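# Stack the orange-labelled carton flat on the other carton

## Task

Set the carton bearing the orange label flat onto the top of the second carton, keeping upward the same face that was upward at the start, overhanging the lower carton's edge by no more than 1 cm; it must stay there without any support from the robot, and at the end suction must be off and both cups moved away from it.

## Robot and tools

ROBOT. Two UR12e-type arms, left_arm and right_arm, each ending in a vacuum cup. Base (URDF root) poses in the scene frame: left_arm at (-0.062, +0.416, 0) m, quat_wxyz (+0.998, 0, 0, +0.060); right_arm at (+0.061, -0.613, 0) m, quat_wxyz (+0.995, 0, 0, -0.100). The names left and right do not describe image sides. The tracked point of each arm is its cup point: the middle of the cup rim, with the cup pointing along that point's own +z axis. Around 4 cm back from the rim the tool widens to roughly 9 cm sideways (body and wrist camera), so leave room. Elbow range is 0 to 3.142 rad and it never goes fully straight; the other joints are listed in the results.

FRAME. Scene frame: origin on the table surface midway between the arms, +z up, +x out across the table, left_arm on the +y side. Printed cup point positions can be slightly wrong, more so at long reach.

CAMERAS. cam_head_left, cam_head_right, cam_left_wrist, cam_right_wrist, each 672x504 pixels.

THE 14-NUMBER ROW. Every motion uses one list of 14 numbers covering both arms: left_arm dx, dy, dz, rx, ry, rz, suction, then right_arm dx, dy, dz, rx, ry, rz, suction. All lie in [-1, 1]. The first six of each arm are an offset, not a pose: they are expressed in that cup point's own axes and counted from the cup point pose printed in the most recent result showing it (before any such result in the scene, and for the second or later call inside one reply, from where the arm actually is when the call begins). Scale: 1.0 equals 0.6 m of translation or 180 degrees; rx, ry, rz form one rotation vector. Rows are never cumulative; each is counted from that same reference. All zeros therefore pulls an arm back to the reference pose rather than holding still. Suction: above 0.01 means on, 0.01 or less means off; it latches, so repeat the current value to leave a cup unchanged.

execute_actions(actions, pictures). actions holds zero or one item. Empty list: just report state. An action {"rows": [...], "steps": n}: up to 15 rows, n at most 15 (default 15), each step 1/30 s, with the final row reused if rows run out. A wait {"steps": n}: n up to 300, counted from the previous result, so reply time is included. pictures (boolean) toggles images. A refused call does nothing.

move(target, speed, stop_force). target is one 14-number row as above. Each cup point follows a straight path toward its target; all paths last 0.5 to 10 s and finish together (cut off at 10 s). speed: 0.002 to 0.5 m/s, default 0.25; rotation limit is twice that in rad/s. Paths ignore obstacles and the other arm, and the real arm lags and can overshoot the speed, especially near full reach. stop_force: 13 to 80 N, one value for both arms, not allowed before 0.2 s of scene time. An arm stops its path when its wrist sensor feels that much extra push opposing the motion for two steps, then steps back two control steps and holds. Push is measured along the start-frame line to the target, so it is unreliable if the cup also rotates. Omit stop_force when lifting away from a surface the cup is pressing on. Use a slow speed when relying on it; fast touches can still fault. The result's move: line gives each arm's ending (done, off_target, moving, held, fault, contact) plus limits: paced means the command was clipped; held means some steps were blocked and the arm may then jump ahead fast. Each cup point's remaining distance is also listed.

wait(seconds): 0 to 10, runs the scene with nothing new sent.
zoom_image(camera, region): region [x0, y0, x1, y1] in pixels of that camera's latest image, at most 504 by 504.
read_manual(section): only returns licence text.
finished_scene(scene): ends the current scene by number; irreversible.

CONTROL DETAILS. Each step the commanded pose is limited to 100 mm and 16 degrees from the measured pose; motion trails commands by about 0.17 s; position wins over orientation if both can't be met. After an action ends, an arm only finishes to its last clipped pose, so check the result and send the remainder.

RESULT LINES. State per arm: end_effector_position (m), end_effector_quat_wxyz, velocities (m/s, rad/s). pose unreachable: clearance check altered that arm's command. HELD: steps not sent. Hand target: where the controller is driving the cup point. Wrist force and Wrist torque: sensor readings in the cup point's axes, with fixed offsets up to about 5.5 N, noise up to 3.4 N SD, saturating near 100 N; pressing on a surface gives force pointing back into the arm. suction_measured: near 0 if no seal, 0.83+ if fully sealed, lower with leaks; part_present becomes 1 at 0.50, returns to 0 below 0.45. MOTOR HOT warns at 70 °C; an OVER-TEMPERATURE FAULT at 85 °C brakes the arm for minutes.

GRIPPING AND RELEASE. Press the 36 mm rim squarely on a smooth flat face with no edge, hole or seam under it, suction on. Vacuum shortens the cup, so a held item sits up to 12 mm nearer the tool. To release, rest the carton on its support, switch suction off, then back away at least 15 mm. If the cup seals to the table, turn suction off to free it.

AVOID. Arms are stiff: commanding past a firm contact causes faults. A joint torque over its limit (shoulder 293, elbow 133, wrists 48 N m) or 150 N external force stops that arm for 10 s. Don't let arms strike each other, don't drop or slam the carton, and don't knock anything off the table. Loose objects may occasionally get nudged by an outside push.

Each tool is called after ">>>" by a JSON object that holds its "name" and its "arguments", one argument or row to a line.

## Session

>>> {"name": "execute_actions", "arguments": {
  "actions": []
}}

Scene clock: 0.00 s of 5500.00 s.
left_arm: end_effector_position=(+0.5636, +0.4909, +0.2008) suction_measured=0.00 part_present=0 end_effector_quat_wxyz=(+0.001, -0.316, +0.949, -0.001) end_effector_velocity=(+0.000, +0.000, +0.000) end_effector_angular_velocity=(+0.001, -0.001, -0.000) | right_arm: end_effector_position=(+0.6770, -0.7386, +0.1985) suction_measured=0.01 part_present=0 end_effector_quat_wxyz=(-0.000, +0.354, +0.935, -0.000) end_effector_velocity=(-0.000, -0.000, -0.000) end_effector_angular_velocity=(-0.001, +0.000, -0.000)
Joint positions: left_arm=[-0.28  -1.558  2.142 -2.158 -1.571  2.337] | right_arm=[-0.281 -1.556  2.145 -2.159 -1.571 -2.899]
Joint velocities: left_arm=[-0.     0.     0.    -0.001  0.001  0.   ] | right_arm=[ 0.     0.     0.    -0.    -0.001  0.   ]
Wrist force (N, on the end effector, along its own x y z axes, offset not removed): no reading
Wrist torque (N m, same axes, about the end effector's origin, offset not removed): no reading
Hand target (left_arm): +0.564, +0.491, +0.201; +0.001, -0.316, +0.949, -0.001
Hand target (right_arm): +0.677, -0.739, +0.198; -0.000, +0.354, +0.935, -0.000

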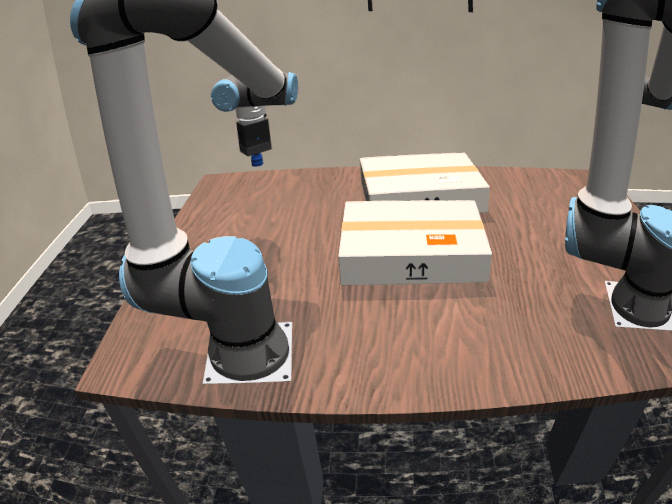

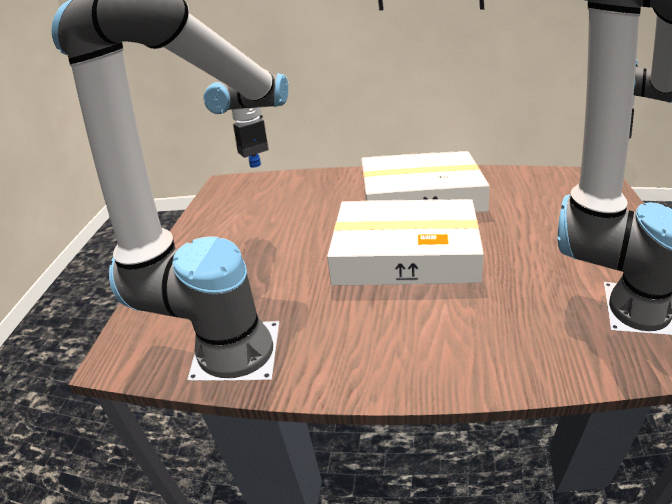

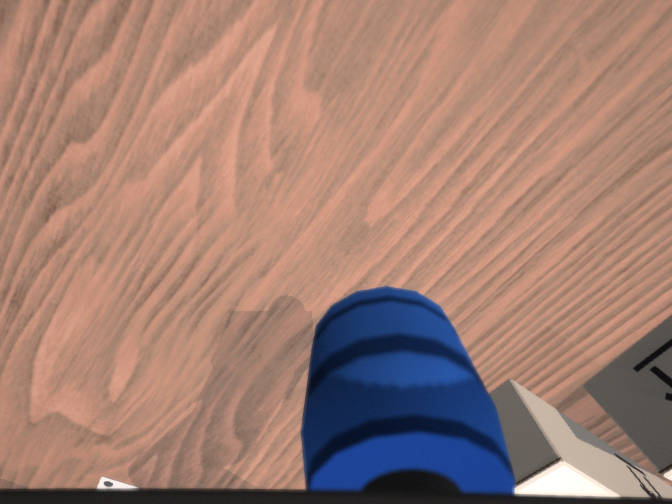

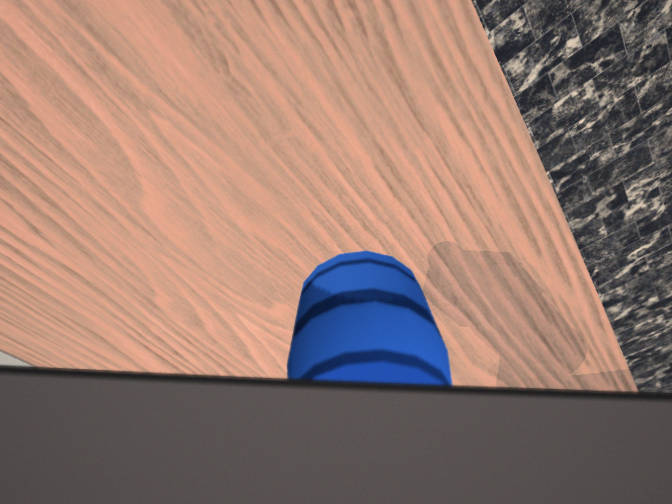

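>>> {"name": "zoom_image", "arguments": {
  "camera": "cam_head_left",
  "region": [320, 130, 520, 300]
}}

>>> {"name": "zoom_image", "arguments": {
  "camera": "cam_head_right",
  "region": [320, 130, 520, 300]
}}

Region (320, 130, 520, 300) of cam_head_left's 672x504 image, scaled by 2.520, with more detail than that image has; it fills the top 428 rows of this view, and the rest is white.

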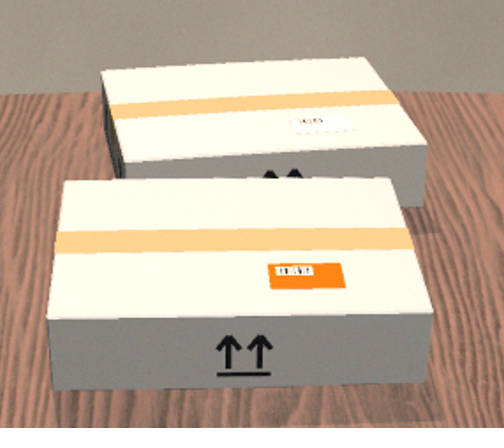

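Region (320, 130, 520, 300) of cam_head_right's 672x504 image, scaled by 2.520, with more detail than that image has; it fills the top 428 rows of this view, and the rest is white.

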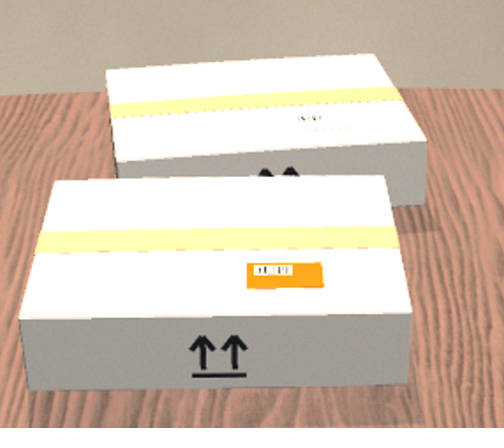

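>>> {"name": "move", "arguments": {
  "target": [0.7825,-0.4777,-0.382,0,0,0.2048,0,0,0,0,0,0,0,0],
  "speed": 0.35
}}

Scene clock: 75.57 s of 5500.00 s.
left_arm: end_effector_position=(+0.3589, -0.0197, +0.4301) suction_measured=0.00 part_present=0 end_effector_quat_wxyz=(+0.000, -0.000, +1.000, -0.001) end_effector_velocity=(+0.001, -0.001, +0.001) end_effector_angular_velocity=(-0.001, -0.003, -0.000) | right_arm: end_effector_position=(+0.6770, -0.7386, +0.1985) suction_measured=0.01 part_present=0 end_effector_quat_wxyz=(-0.000, +0.354, +0.935, -0.000) end_effector_velocity=(+0.000, -0.000, +0.000) end_effector_angular_velocity=(-0.001, -0.001, -0.000)
Joint positions: left_arm=[-1.214 -1.746  1.88  -1.708 -1.571  2.047] | right_arm=[-0.281 -1.556  2.145 -2.159 -1.571 -2.899]
Joint velocities: left_arm=[-0.001  0.001 -0.002 -0.001  0.002 -0.   ] | right_arm=[-0.     0.    -0.    -0.001 -0.     0.   ]
Wrist force (N, on the end effector, along its own x y z axes, offset not removed): left_arm=[1.8 3.0 1.4] | right_arm=[-1.9 2.5 -1.0]
Wrist torque (N m, same axes, about the end effector's origin, offset not removed): left_arm=[0.36 -0.06 -0.19] | right_arm=[0.37 0.37 0.12]
Hand target (left_arm): +0.359, -0.020, +0.430; +0.000, -0.000, +1.000, -0.001
Hand target (right_arm): +0.677, -0.739, +0.198; -0.000, +0.354, +0.935, -0.000
Off the commanded pose (left_arm): 0.001 m, 0 deg.
Off the commanded pose (right_arm): 0.000 m, 0 deg.
After step 90, 70.23 s passed at rest.
move: done

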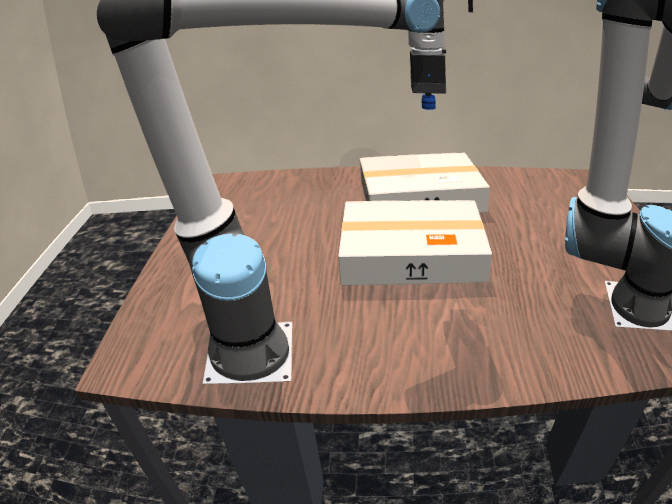

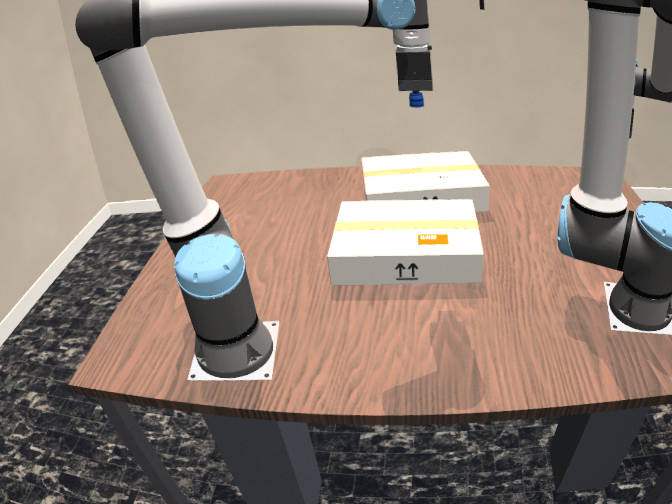

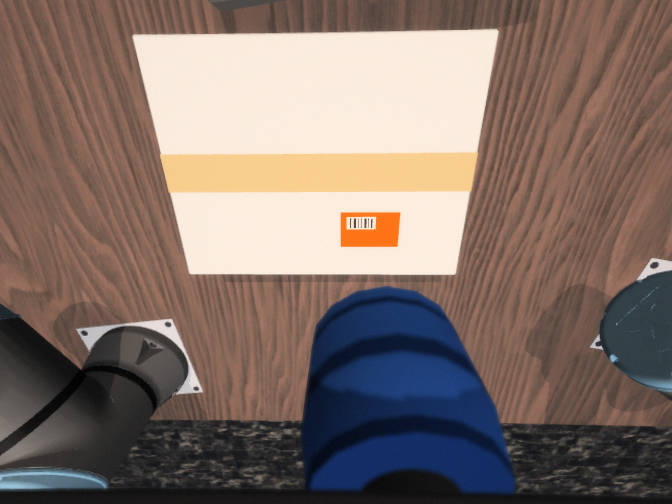

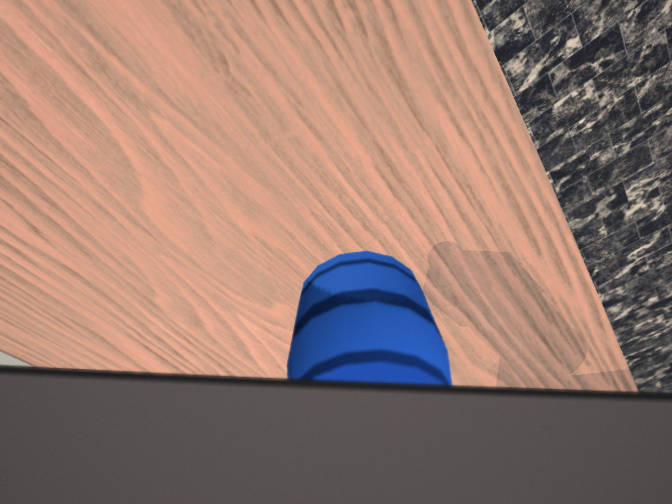

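>>> {"name": "zoom_image", "arguments": {
  "camera": "cam_left_wrist",
  "region": [110, 0, 320, 300]
}}

>>> {"name": "zoom_image", "arguments": {
  "camera": "cam_left_wrist",
  "region": [320, 0, 530, 300]
}}

>>> {"name": "move", "arguments": {
  "target": [-0.6,-0.0817,0,0,0,-0.0444,0,0,0,0,0,0,0,0],
  "speed": 0.35
}}

Region (110, 0, 320, 300) of cam_left_wrist's 672x504 image, scaled by 1.680, with more detail than that image has; it fills the left 353 columns of this view, and the rest is white.

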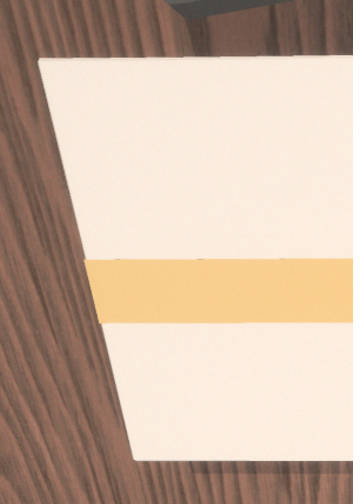

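Region (320, 0, 530, 300) of cam_left_wrist's 672x504 image, scaled by 1.680, with more detail than that image has; it fills the left 353 columns of this view, and the rest is white.

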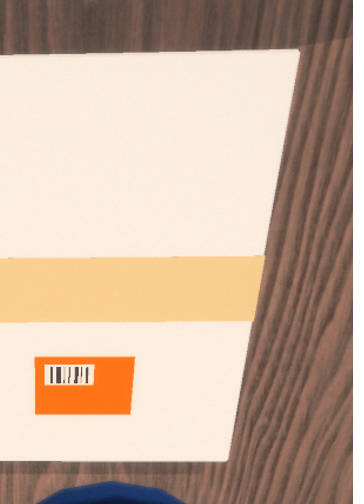

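Scene clock: 129.00 s of 5500.00 s.
left_arm: end_effector_position=(+0.7187, -0.0687, +0.4306) suction_measured=0.00 part_present=0 end_effector_quat_wxyz=(+0.001, -0.070, +0.998, -0.001) end_effector_velocity=(+0.002, -0.000, +0.000) end_effector_angular_velocity=(+0.002, -0.000, -0.000) | right_arm: end_effector_position=(+0.6770, -0.7386, +0.1985) suction_measured=0.01 part_present=0 end_effector_quat_wxyz=(-0.000, +0.354, +0.935, -0.000) end_effector_velocity=(+0.000, +0.000, +0.000) end_effector_angular_velocity=(+0.000, -0.002, +0.000)
Joint positions: left_arm=[-0.866 -1.217  1.301 -1.657 -1.571  2.255] | right_arm=[-0.281 -1.556  2.145 -2.159 -1.571 -2.899]
Joint velocities: left_arm=[ 0.001  0.003 -0.005  0.003  0.002  0.001] | right_arm=[ 0.    -0.    -0.    -0.001  0.001 -0.   ]
Wrist force (N, on the end effector, along its own x y z axes, offset not removed): left_arm=[-1.6 2.7 -3.1] | right_arm=[-2.6 2.7 -1.3]
Wrist torque (N m, same axes, about the end effector's origin, offset not removed): left_arm=[0.42 0.36 -0.21] | right_arm=[0.41 0.47 0.17]
Hand target (left_arm): +0.719, -0.069, +0.431; +0.001, -0.070, +0.998, -0.001
Hand target (right_arm): +0.677, -0.739, +0.198; -0.000, +0.354, +0.935, -0.000
Off the commanded pose (left_arm): 0.000 m, 0 deg.
Off the commanded pose (right_arm): 0.000 m, 0 deg.
After step 90, 48.77 s passed at rest.
move: done

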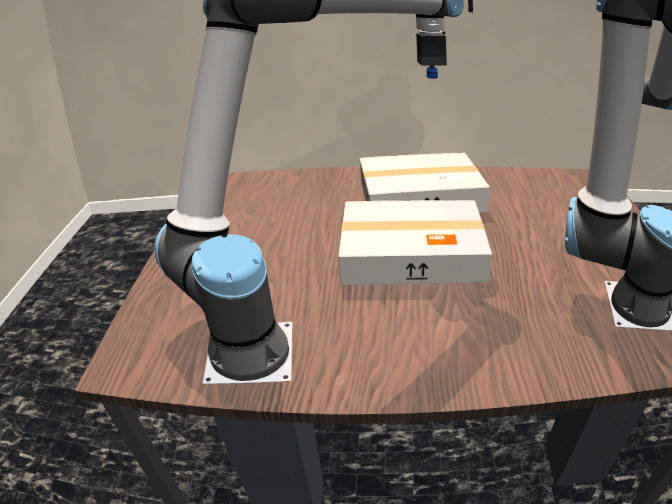

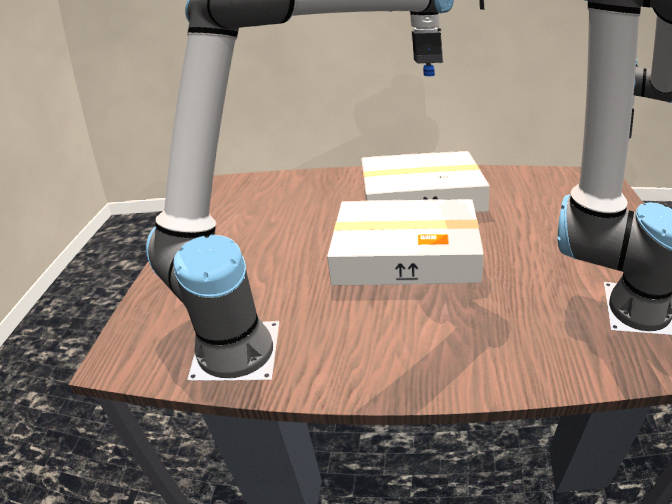

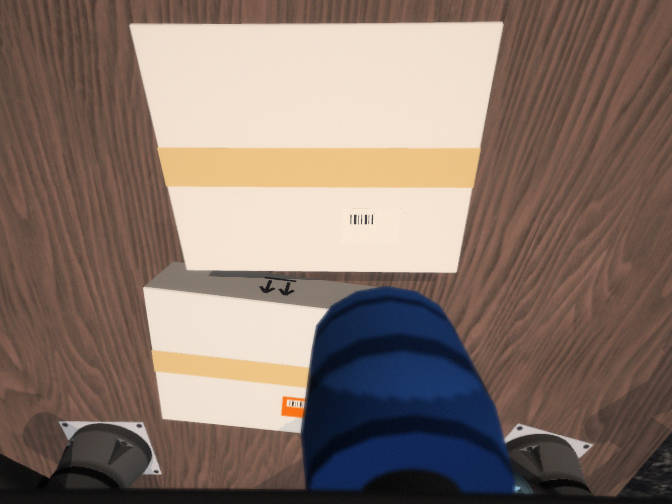

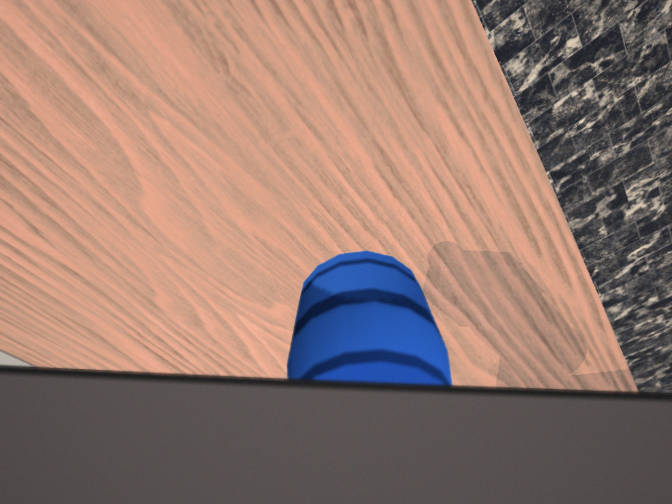

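Very close match. Zooming in.

>>> {"name": "zoom_image", "arguments": {
  "camera": "cam_left_wrist",
  "region": [110, 0, 320, 300]
}}

>>> {"name": "zoom_image", "arguments": {
  "camera": "cam_left_wrist",
  "region": [320, 0, 530, 300]
}}

Region (110, 0, 320, 300) of cam_left_wrist's 672x504 image, scaled by 1.680, with more detail than that image has; it fills the left 353 columns of this view, and the rest is white.

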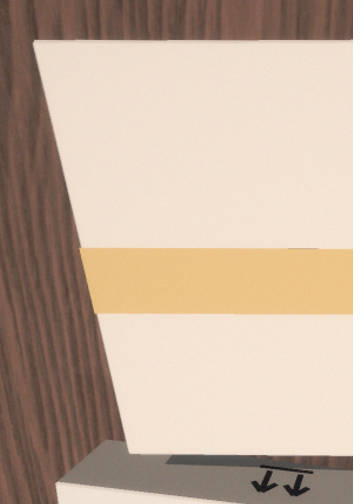

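Region (320, 0, 530, 300) of cam_left_wrist's 672x504 image, scaled by 1.680, with more detail than that image has; it fills the left 353 columns of this view, and the rest is white.

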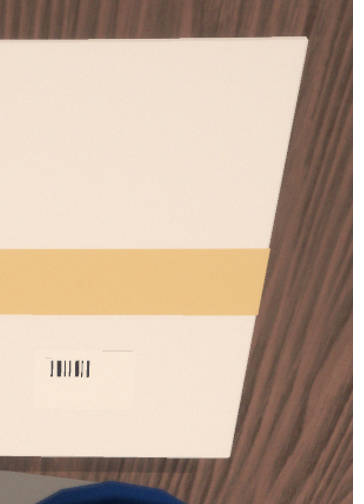

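>>> {"name": "move", "arguments": {
  "target": [0.621,0.2484,0.451,0,0,0.0444,0,0,0,0,0,0,0,0],
  "speed": 0.35
}}

Scene clock: 182.23 s of 5500.00 s.
left_arm: end_effector_position=(+0.3296, +0.0264, +0.1593) suction_measured=0.00 part_present=0 end_effector_quat_wxyz=(+0.000, -0.000, +1.000, -0.001) end_effector_velocity=(-0.001, -0.000, -0.000) end_effector_angular_velocity=(-0.002, -0.001, +0.000) | right_arm: end_effector_position=(+0.6770, -0.7386, +0.1985) suction_measured=0.01 part_present=0 end_effector_quat_wxyz=(-0.000, +0.354, +0.935, -0.000) end_effector_velocity=(+0.000, -0.000, +0.000) end_effector_angular_velocity=(-0.000, -0.000, +0.000)
Joint positions: left_arm=[-1.223 -1.643  2.313 -2.244 -1.571  2.037] | right_arm=[-0.281 -1.556  2.145 -2.159 -1.571 -2.899]
Joint velocities: left_arm=[-0.002 -0.001  0.003 -0.004  0.    -0.003] | right_arm=[ 0.  0. -0. -0.  0. -0.]
Wrist force (N, on the end effector, along its own x y z axes, offset not removed): left_arm=[-2.4 1.8 -4.0] | right_arm=[-4.2 1.3 -1.1]
Wrist torque (N m, same axes, about the end effector's origin, offset not removed): left_arm=[0.16 0.44 -0.32] | right_arm=[0.23 0.79 0.15]
Hand target (left_arm): +0.329, +0.026, +0.159; +0.000, -0.000, +1.000, -0.001
Hand target (right_arm): +0.677, -0.739, +0.198; -0.000, +0.354, +0.935, -0.000
Off the commanded pose (left_arm): 0.000 m, 0 deg.
Off the commanded pose (right_arm): 0.000 m, 0 deg.
After step 90, 48.23 s passed at rest.
move: done

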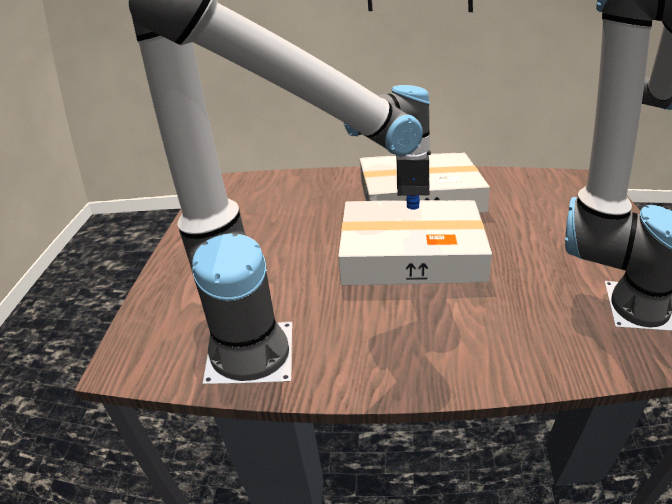

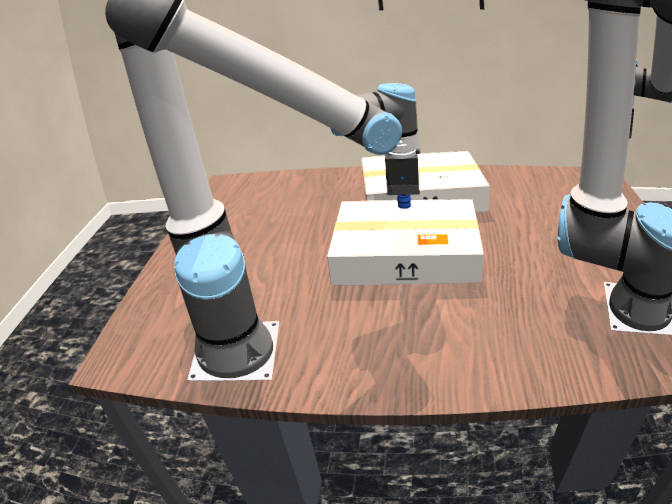

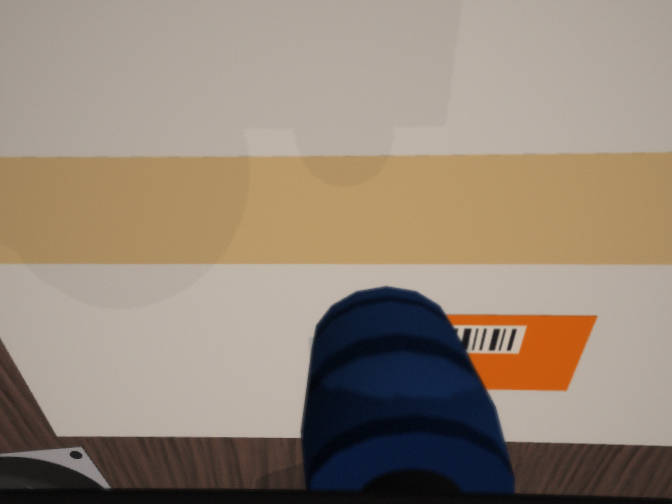

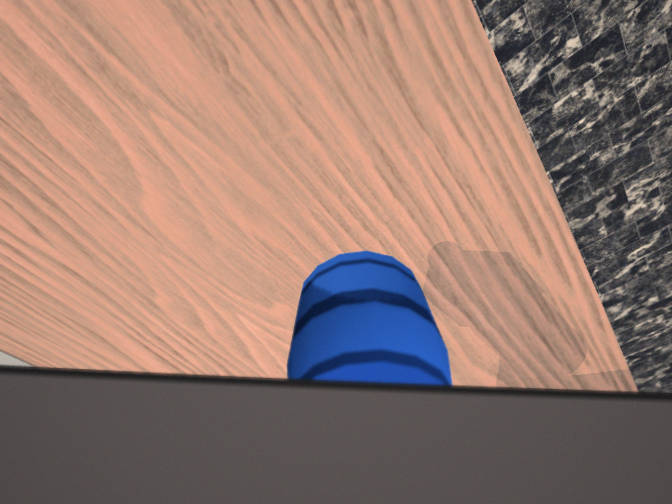

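>>> {"name": "move", "arguments": {
  "target": [0,0,0.075,0,0,0,0,0,0,0,0,0,0,0],
  "speed": 0.1
}}

Scene clock: 202.70 s of 5500.00 s.
left_arm: end_effector_position=(+0.3296, +0.0262, +0.1144) suction_measured=0.00 part_present=0 end_effector_quat_wxyz=(+0.000, -0.000, +1.000, -0.001) end_effector_velocity=(+0.001, -0.000, -0.002) end_effector_angular_velocity=(-0.002, -0.000, -0.000) | right_arm: end_effector_position=(+0.6770, -0.7386, +0.1985) suction_measured=0.01 part_present=0 end_effector_quat_wxyz=(-0.000, +0.354, +0.935, -0.000) end_effector_velocity=(+0.000, +0.000, +0.000) end_effector_angular_velocity=(+0.000, -0.001, +0.000)
Joint positions: left_arm=[-1.224 -1.575  2.355 -2.353 -1.571  2.037] | right_arm=[-0.281 -1.556  2.145 -2.159 -1.571 -2.899]
Joint velocities: left_arm=[ 0.001  0.003  0.001 -0.006 -0.001  0.001] | right_arm=[ 0.     0.    -0.    -0.     0.001  0.   ]
Wrist force (N, on the end effector, along its own x y z axes, offset not removed): left_arm=[-0.6 -1.1 0.4] | right_arm=[-0.4 0.5 -0.9]
Wrist torque (N m, same axes, about the end effector's origin, offset not removed): left_arm=[-0.26 0.30 -0.13] | right_arm=[0.09 0.20 0.19]
Hand target (left_arm): +0.330, +0.026, +0.114; +0.000, -0.000, +1.000, -0.001
Hand target (right_arm): +0.677, -0.739, +0.198; -0.000, +0.354, +0.935, -0.000
Off the commanded pose (left_arm): 0.000 m, 0 deg.
Off the commanded pose (right_arm): 0.000 m, 0 deg.
After step 90, 16.60 s passed at rest.
move: done

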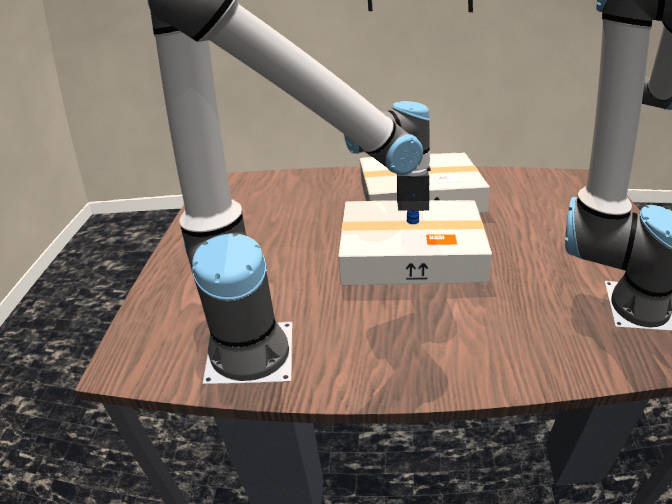

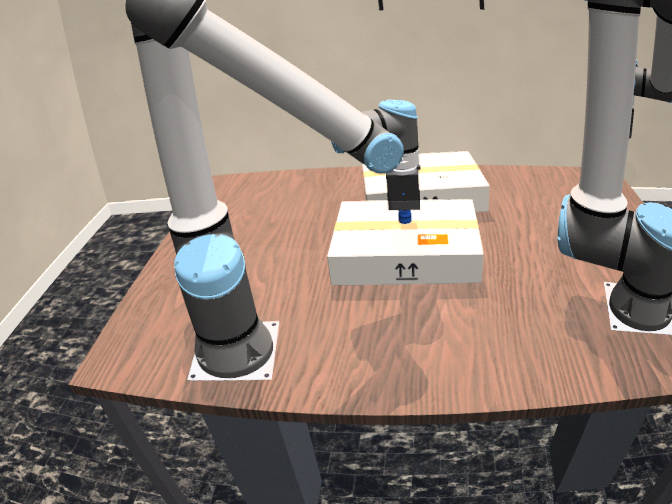

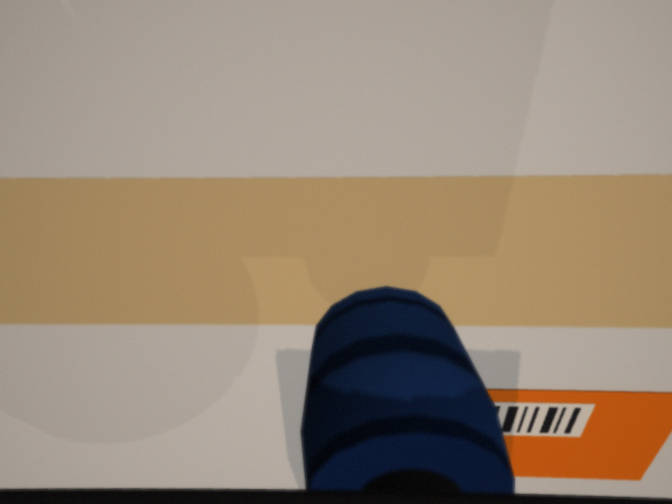

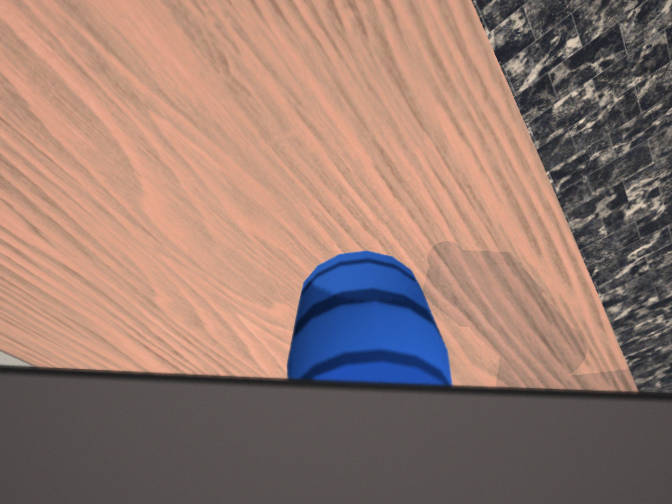

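>>> {"name": "move", "arguments": {
  "target": [-0.025,-0.0167,0.015,0,0,0,0,0,0,0,0,0,0,0],
  "speed": 0.05
}}

Scene clock: 223.97 s of 5500.00 s.
left_arm: end_effector_position=(+0.3445, +0.0162, +0.1055) suction_measured=0.00 part_present=0 end_effector_quat_wxyz=(+0.000, -0.000, +1.000, -0.001) end_effector_velocity=(+0.002, -0.001, -0.001) end_effector_angular_velocity=(-0.000, -0.001, -0.001) | right_arm: end_effector_position=(+0.6770, -0.7386, +0.1985) suction_measured=0.01 part_present=0 end_effector_quat_wxyz=(-0.000, +0.354, +0.935, -0.000) end_effector_velocity=(-0.000, -0.000, -0.000) end_effector_angular_velocity=(+0.000, +0.001, -0.001)
Joint positions: left_arm=[-1.207 -1.531  2.332 -2.374 -1.571  2.054] | right_arm=[-0.281 -1.556  2.145 -2.159 -1.571 -2.899]
Joint velocities: left_arm=[ 0.001  0.004 -0.002 -0.003  0.001  0.002] | right_arm=[-0.     0.     0.     0.    -0.     0.001]
Wrist force (N, on the end effector, along its own x y z axes, offset not removed): left_arm=[1.3 2.7 0.5] | right_arm=[-3.0 1.9 0.6]
Wrist torque (N m, same axes, about the end effector's origin, offset not removed): left_arm=[0.47 -0.03 -0.24] | right_arm=[0.34 0.60 0.15]
Hand target (left_arm): +0.345, +0.016, +0.105; +0.000, -0.000, +1.000, -0.001
Hand target (right_arm): +0.677, -0.739, +0.198; -0.000, +0.354, +0.935, -0.000
Off the commanded pose (left_arm): 0.000 m, 0 deg.
Off the commanded pose (right_arm): 0.000 m, 0 deg.
After step 90, 17.47 s passed at rest.
move: done

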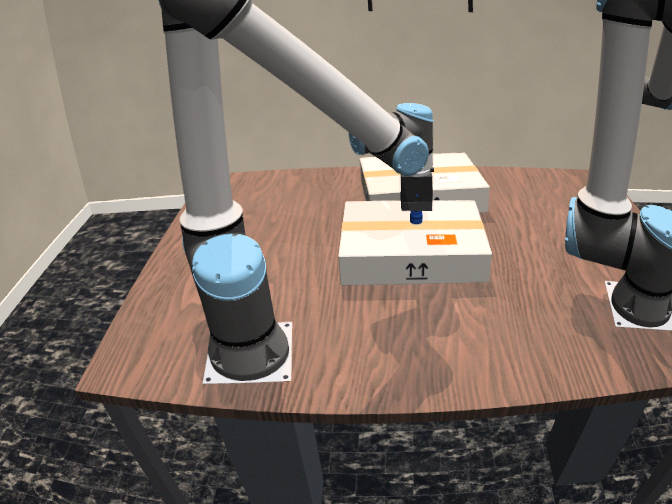

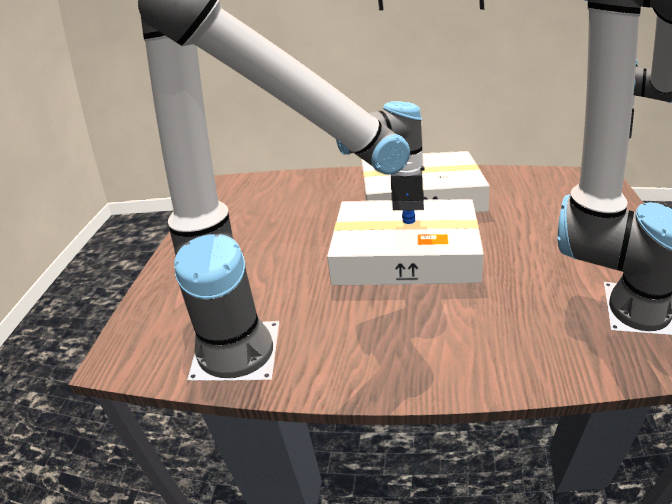

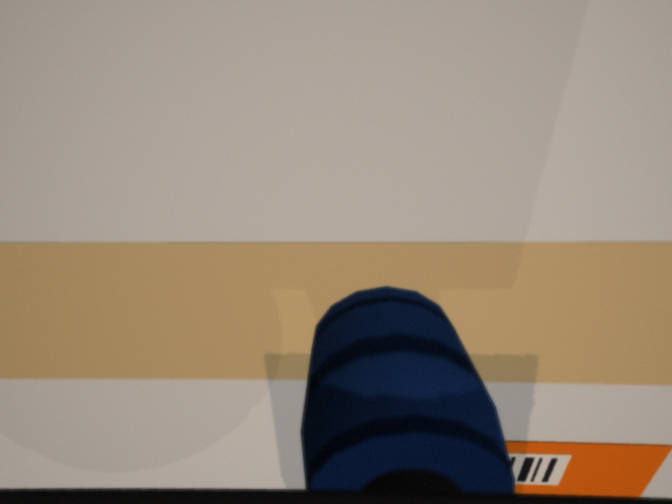

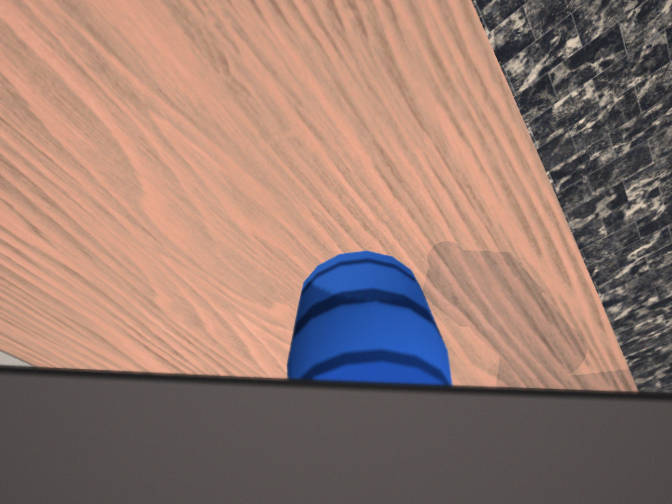

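>>> {"name": "move", "arguments": {
  "target": [0,0,0.045,0,0,0,1,0,0,0,0,0,0,0],
  "speed": 0.015,
  "stop_force": 15
}}

Scene clock: 232.53 s of 5500.00 s.
left_arm: end_effector_position=(+0.3446, +0.0161, +0.0804) suction_measured=1.00 part_present=1 end_effector_quat_wxyz=(+0.000, -0.000, +1.000, -0.001) end_effector_velocity=(-0.001, +0.001, +0.002) end_effector_angular_velocity=(+0.004, +0.002, -0.001) | right_arm: end_effector_position=(+0.6770, -0.7386, +0.1985) suction_measured=0.01 part_present=0 end_effector_quat_wxyz=(-0.000, +0.354, +0.935, -0.000) end_effector_velocity=(-0.000, -0.001, +0.000) end_effector_angular_velocity=(-0.002, +0.001, +0.000)
Joint positions: left_arm=[-1.207 -1.489  2.35  -2.435 -1.571  2.054] | right_arm=[-0.281 -1.556  2.145 -2.159 -1.571 -2.899]
Joint velocities: left_arm=[-0.001 -0.003 -0.002  0.01   0.     0.   ] | right_arm=[ 0.     0.    -0.     0.001 -0.002  0.   ]
Wrist force (N, on the end effector, along its own x y z axes, offset not removed): left_arm=[-4.1 -1.3 -39.3] | right_arm=[-2.4 0.5 -1.1]
Wrist torque (N m, same axes, about the end effector's origin, offset not removed): left_arm=[0.01 0.28 -0.26] | right_arm=[0.07 0.48 0.22]
Hand target (left_arm): +0.345, +0.016, +0.081; +0.000, -0.000, +1.000, -0.001
Hand target (right_arm): +0.677, -0.739, +0.198; -0.000, +0.354, +0.935, -0.000
Off the commanded pose (left_arm): 0.002 m, 0 deg.
Off the commanded pose (right_arm): 0.000 m, 0 deg.
After step 90, 3.50 s passed at rest.
move: contact (left_arm)

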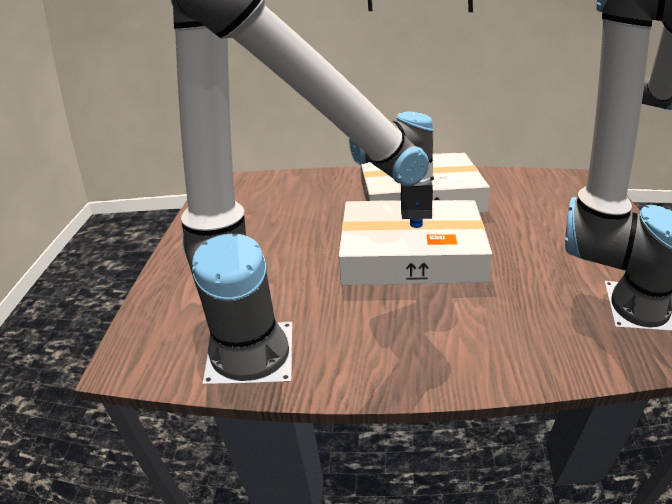

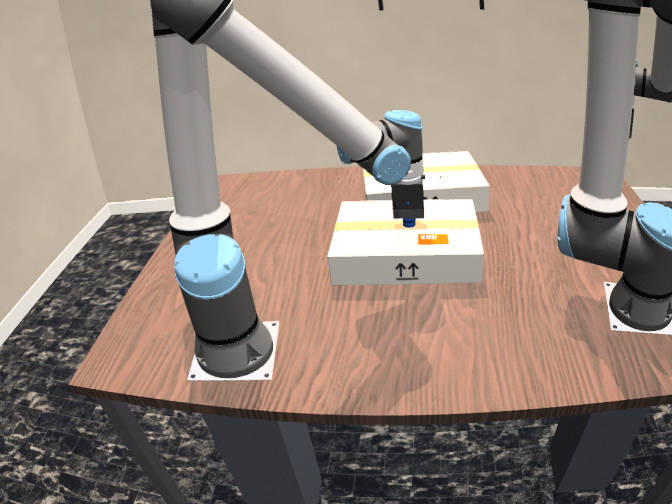

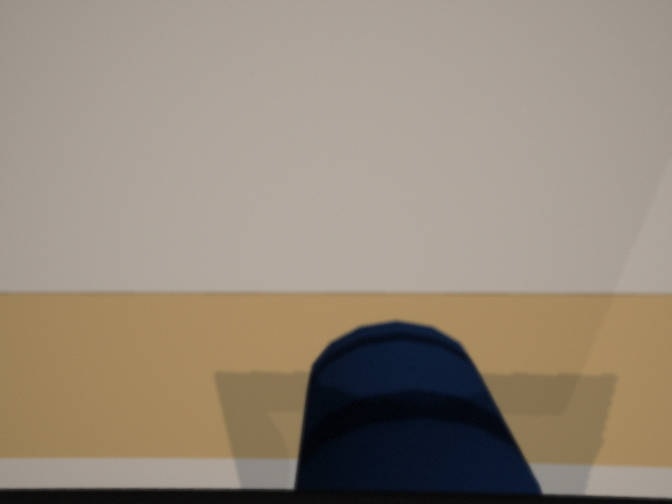

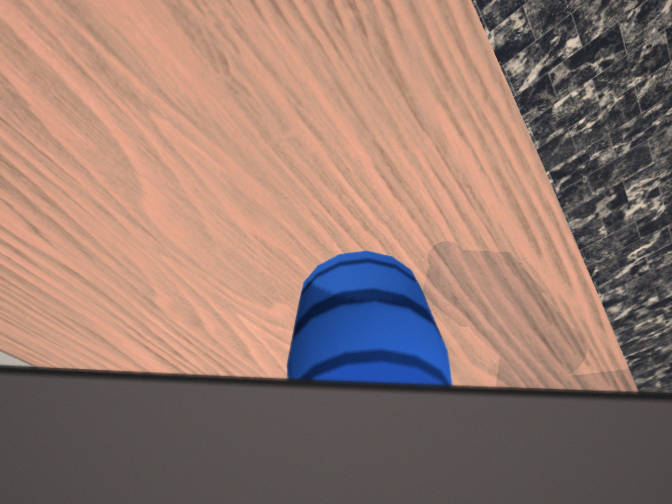

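Sealed. Lifting slowly to check weight.

>>> {"name": "move", "arguments": {
  "target": [0,0,-0.04,0,0,0,1,0,0,0,0,0,0,0],
  "speed": 0.03
}}

Scene clock: 237.33 s of 5500.00 s.
left_arm: end_effector_position=(+0.3446, +0.0162, +0.1043) suction_measured=1.00 part_present=1 end_effector_quat_wxyz=(+0.000, -0.000, +1.000, -0.001) end_effector_velocity=(-0.000, -0.000, +0.002) end_effector_angular_velocity=(+0.001, +0.001, -0.001) | right_arm: end_effector_position=(+0.6770, -0.7386, +0.1985) suction_measured=0.01 part_present=0 end_effector_quat_wxyz=(-0.000, +0.354, +0.935, -0.000) end_effector_velocity=(+0.000, +0.000, +0.000) end_effector_angular_velocity=(+0.001, -0.000, +0.001)
Joint positions: left_arm=[-1.207 -1.529  2.332 -2.377 -1.571  2.054] | right_arm=[-0.281 -1.556  2.145 -2.159 -1.571 -2.899]
Joint velocities: left_arm=[-0.001 -0.003 -0.002  0.006 -0.001  0.   ] | right_arm=[ 0.    -0.    -0.     0.001  0.001 -0.001]
Wrist force (N, on the end effector, along its own x y z axes, offset not removed): left_arm=[-1.0 5.8 24.7] | right_arm=[-1.8 1.8 -1.1]
Wrist torque (N m, same axes, about the end effector's origin, offset not removed): left_arm=[0.88 0.41 -0.17] | right_arm=[0.31 0.37 0.15]
Hand target (left_arm): +0.345, +0.016, +0.104; +0.000, -0.000, +1.000, -0.001
Hand target (right_arm): +0.677, -0.739, +0.198; -0.000, +0.354, +0.935, -0.000
Off the commanded pose (left_arm): 0.000 m, 0 deg.
Off the commanded pose (right_arm): 0.000 m, 0 deg.
After step 90, 0.70 s passed at rest.
move: done

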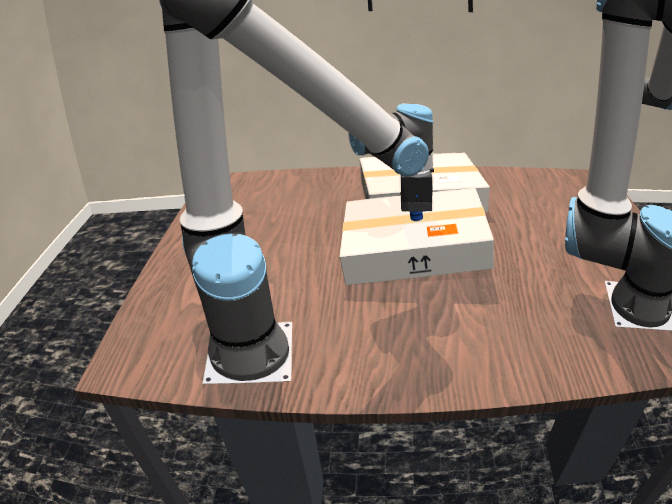

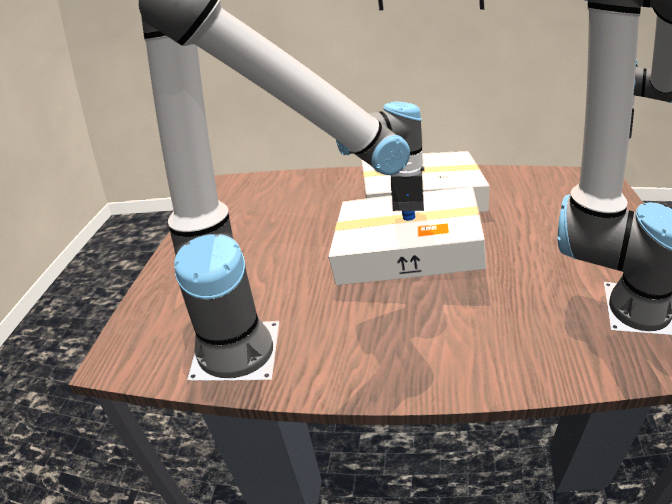

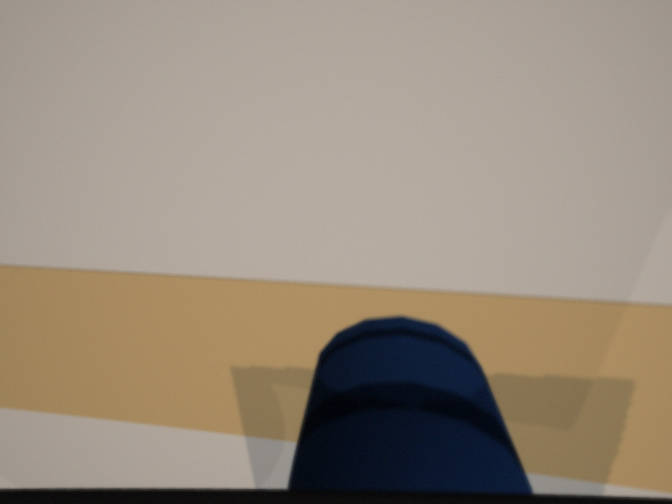

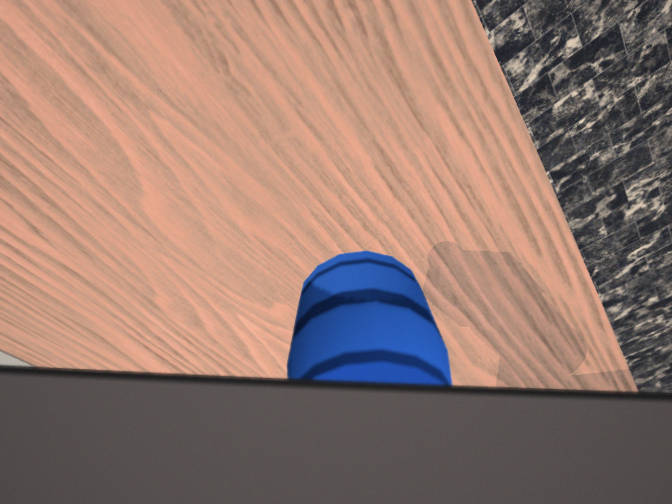

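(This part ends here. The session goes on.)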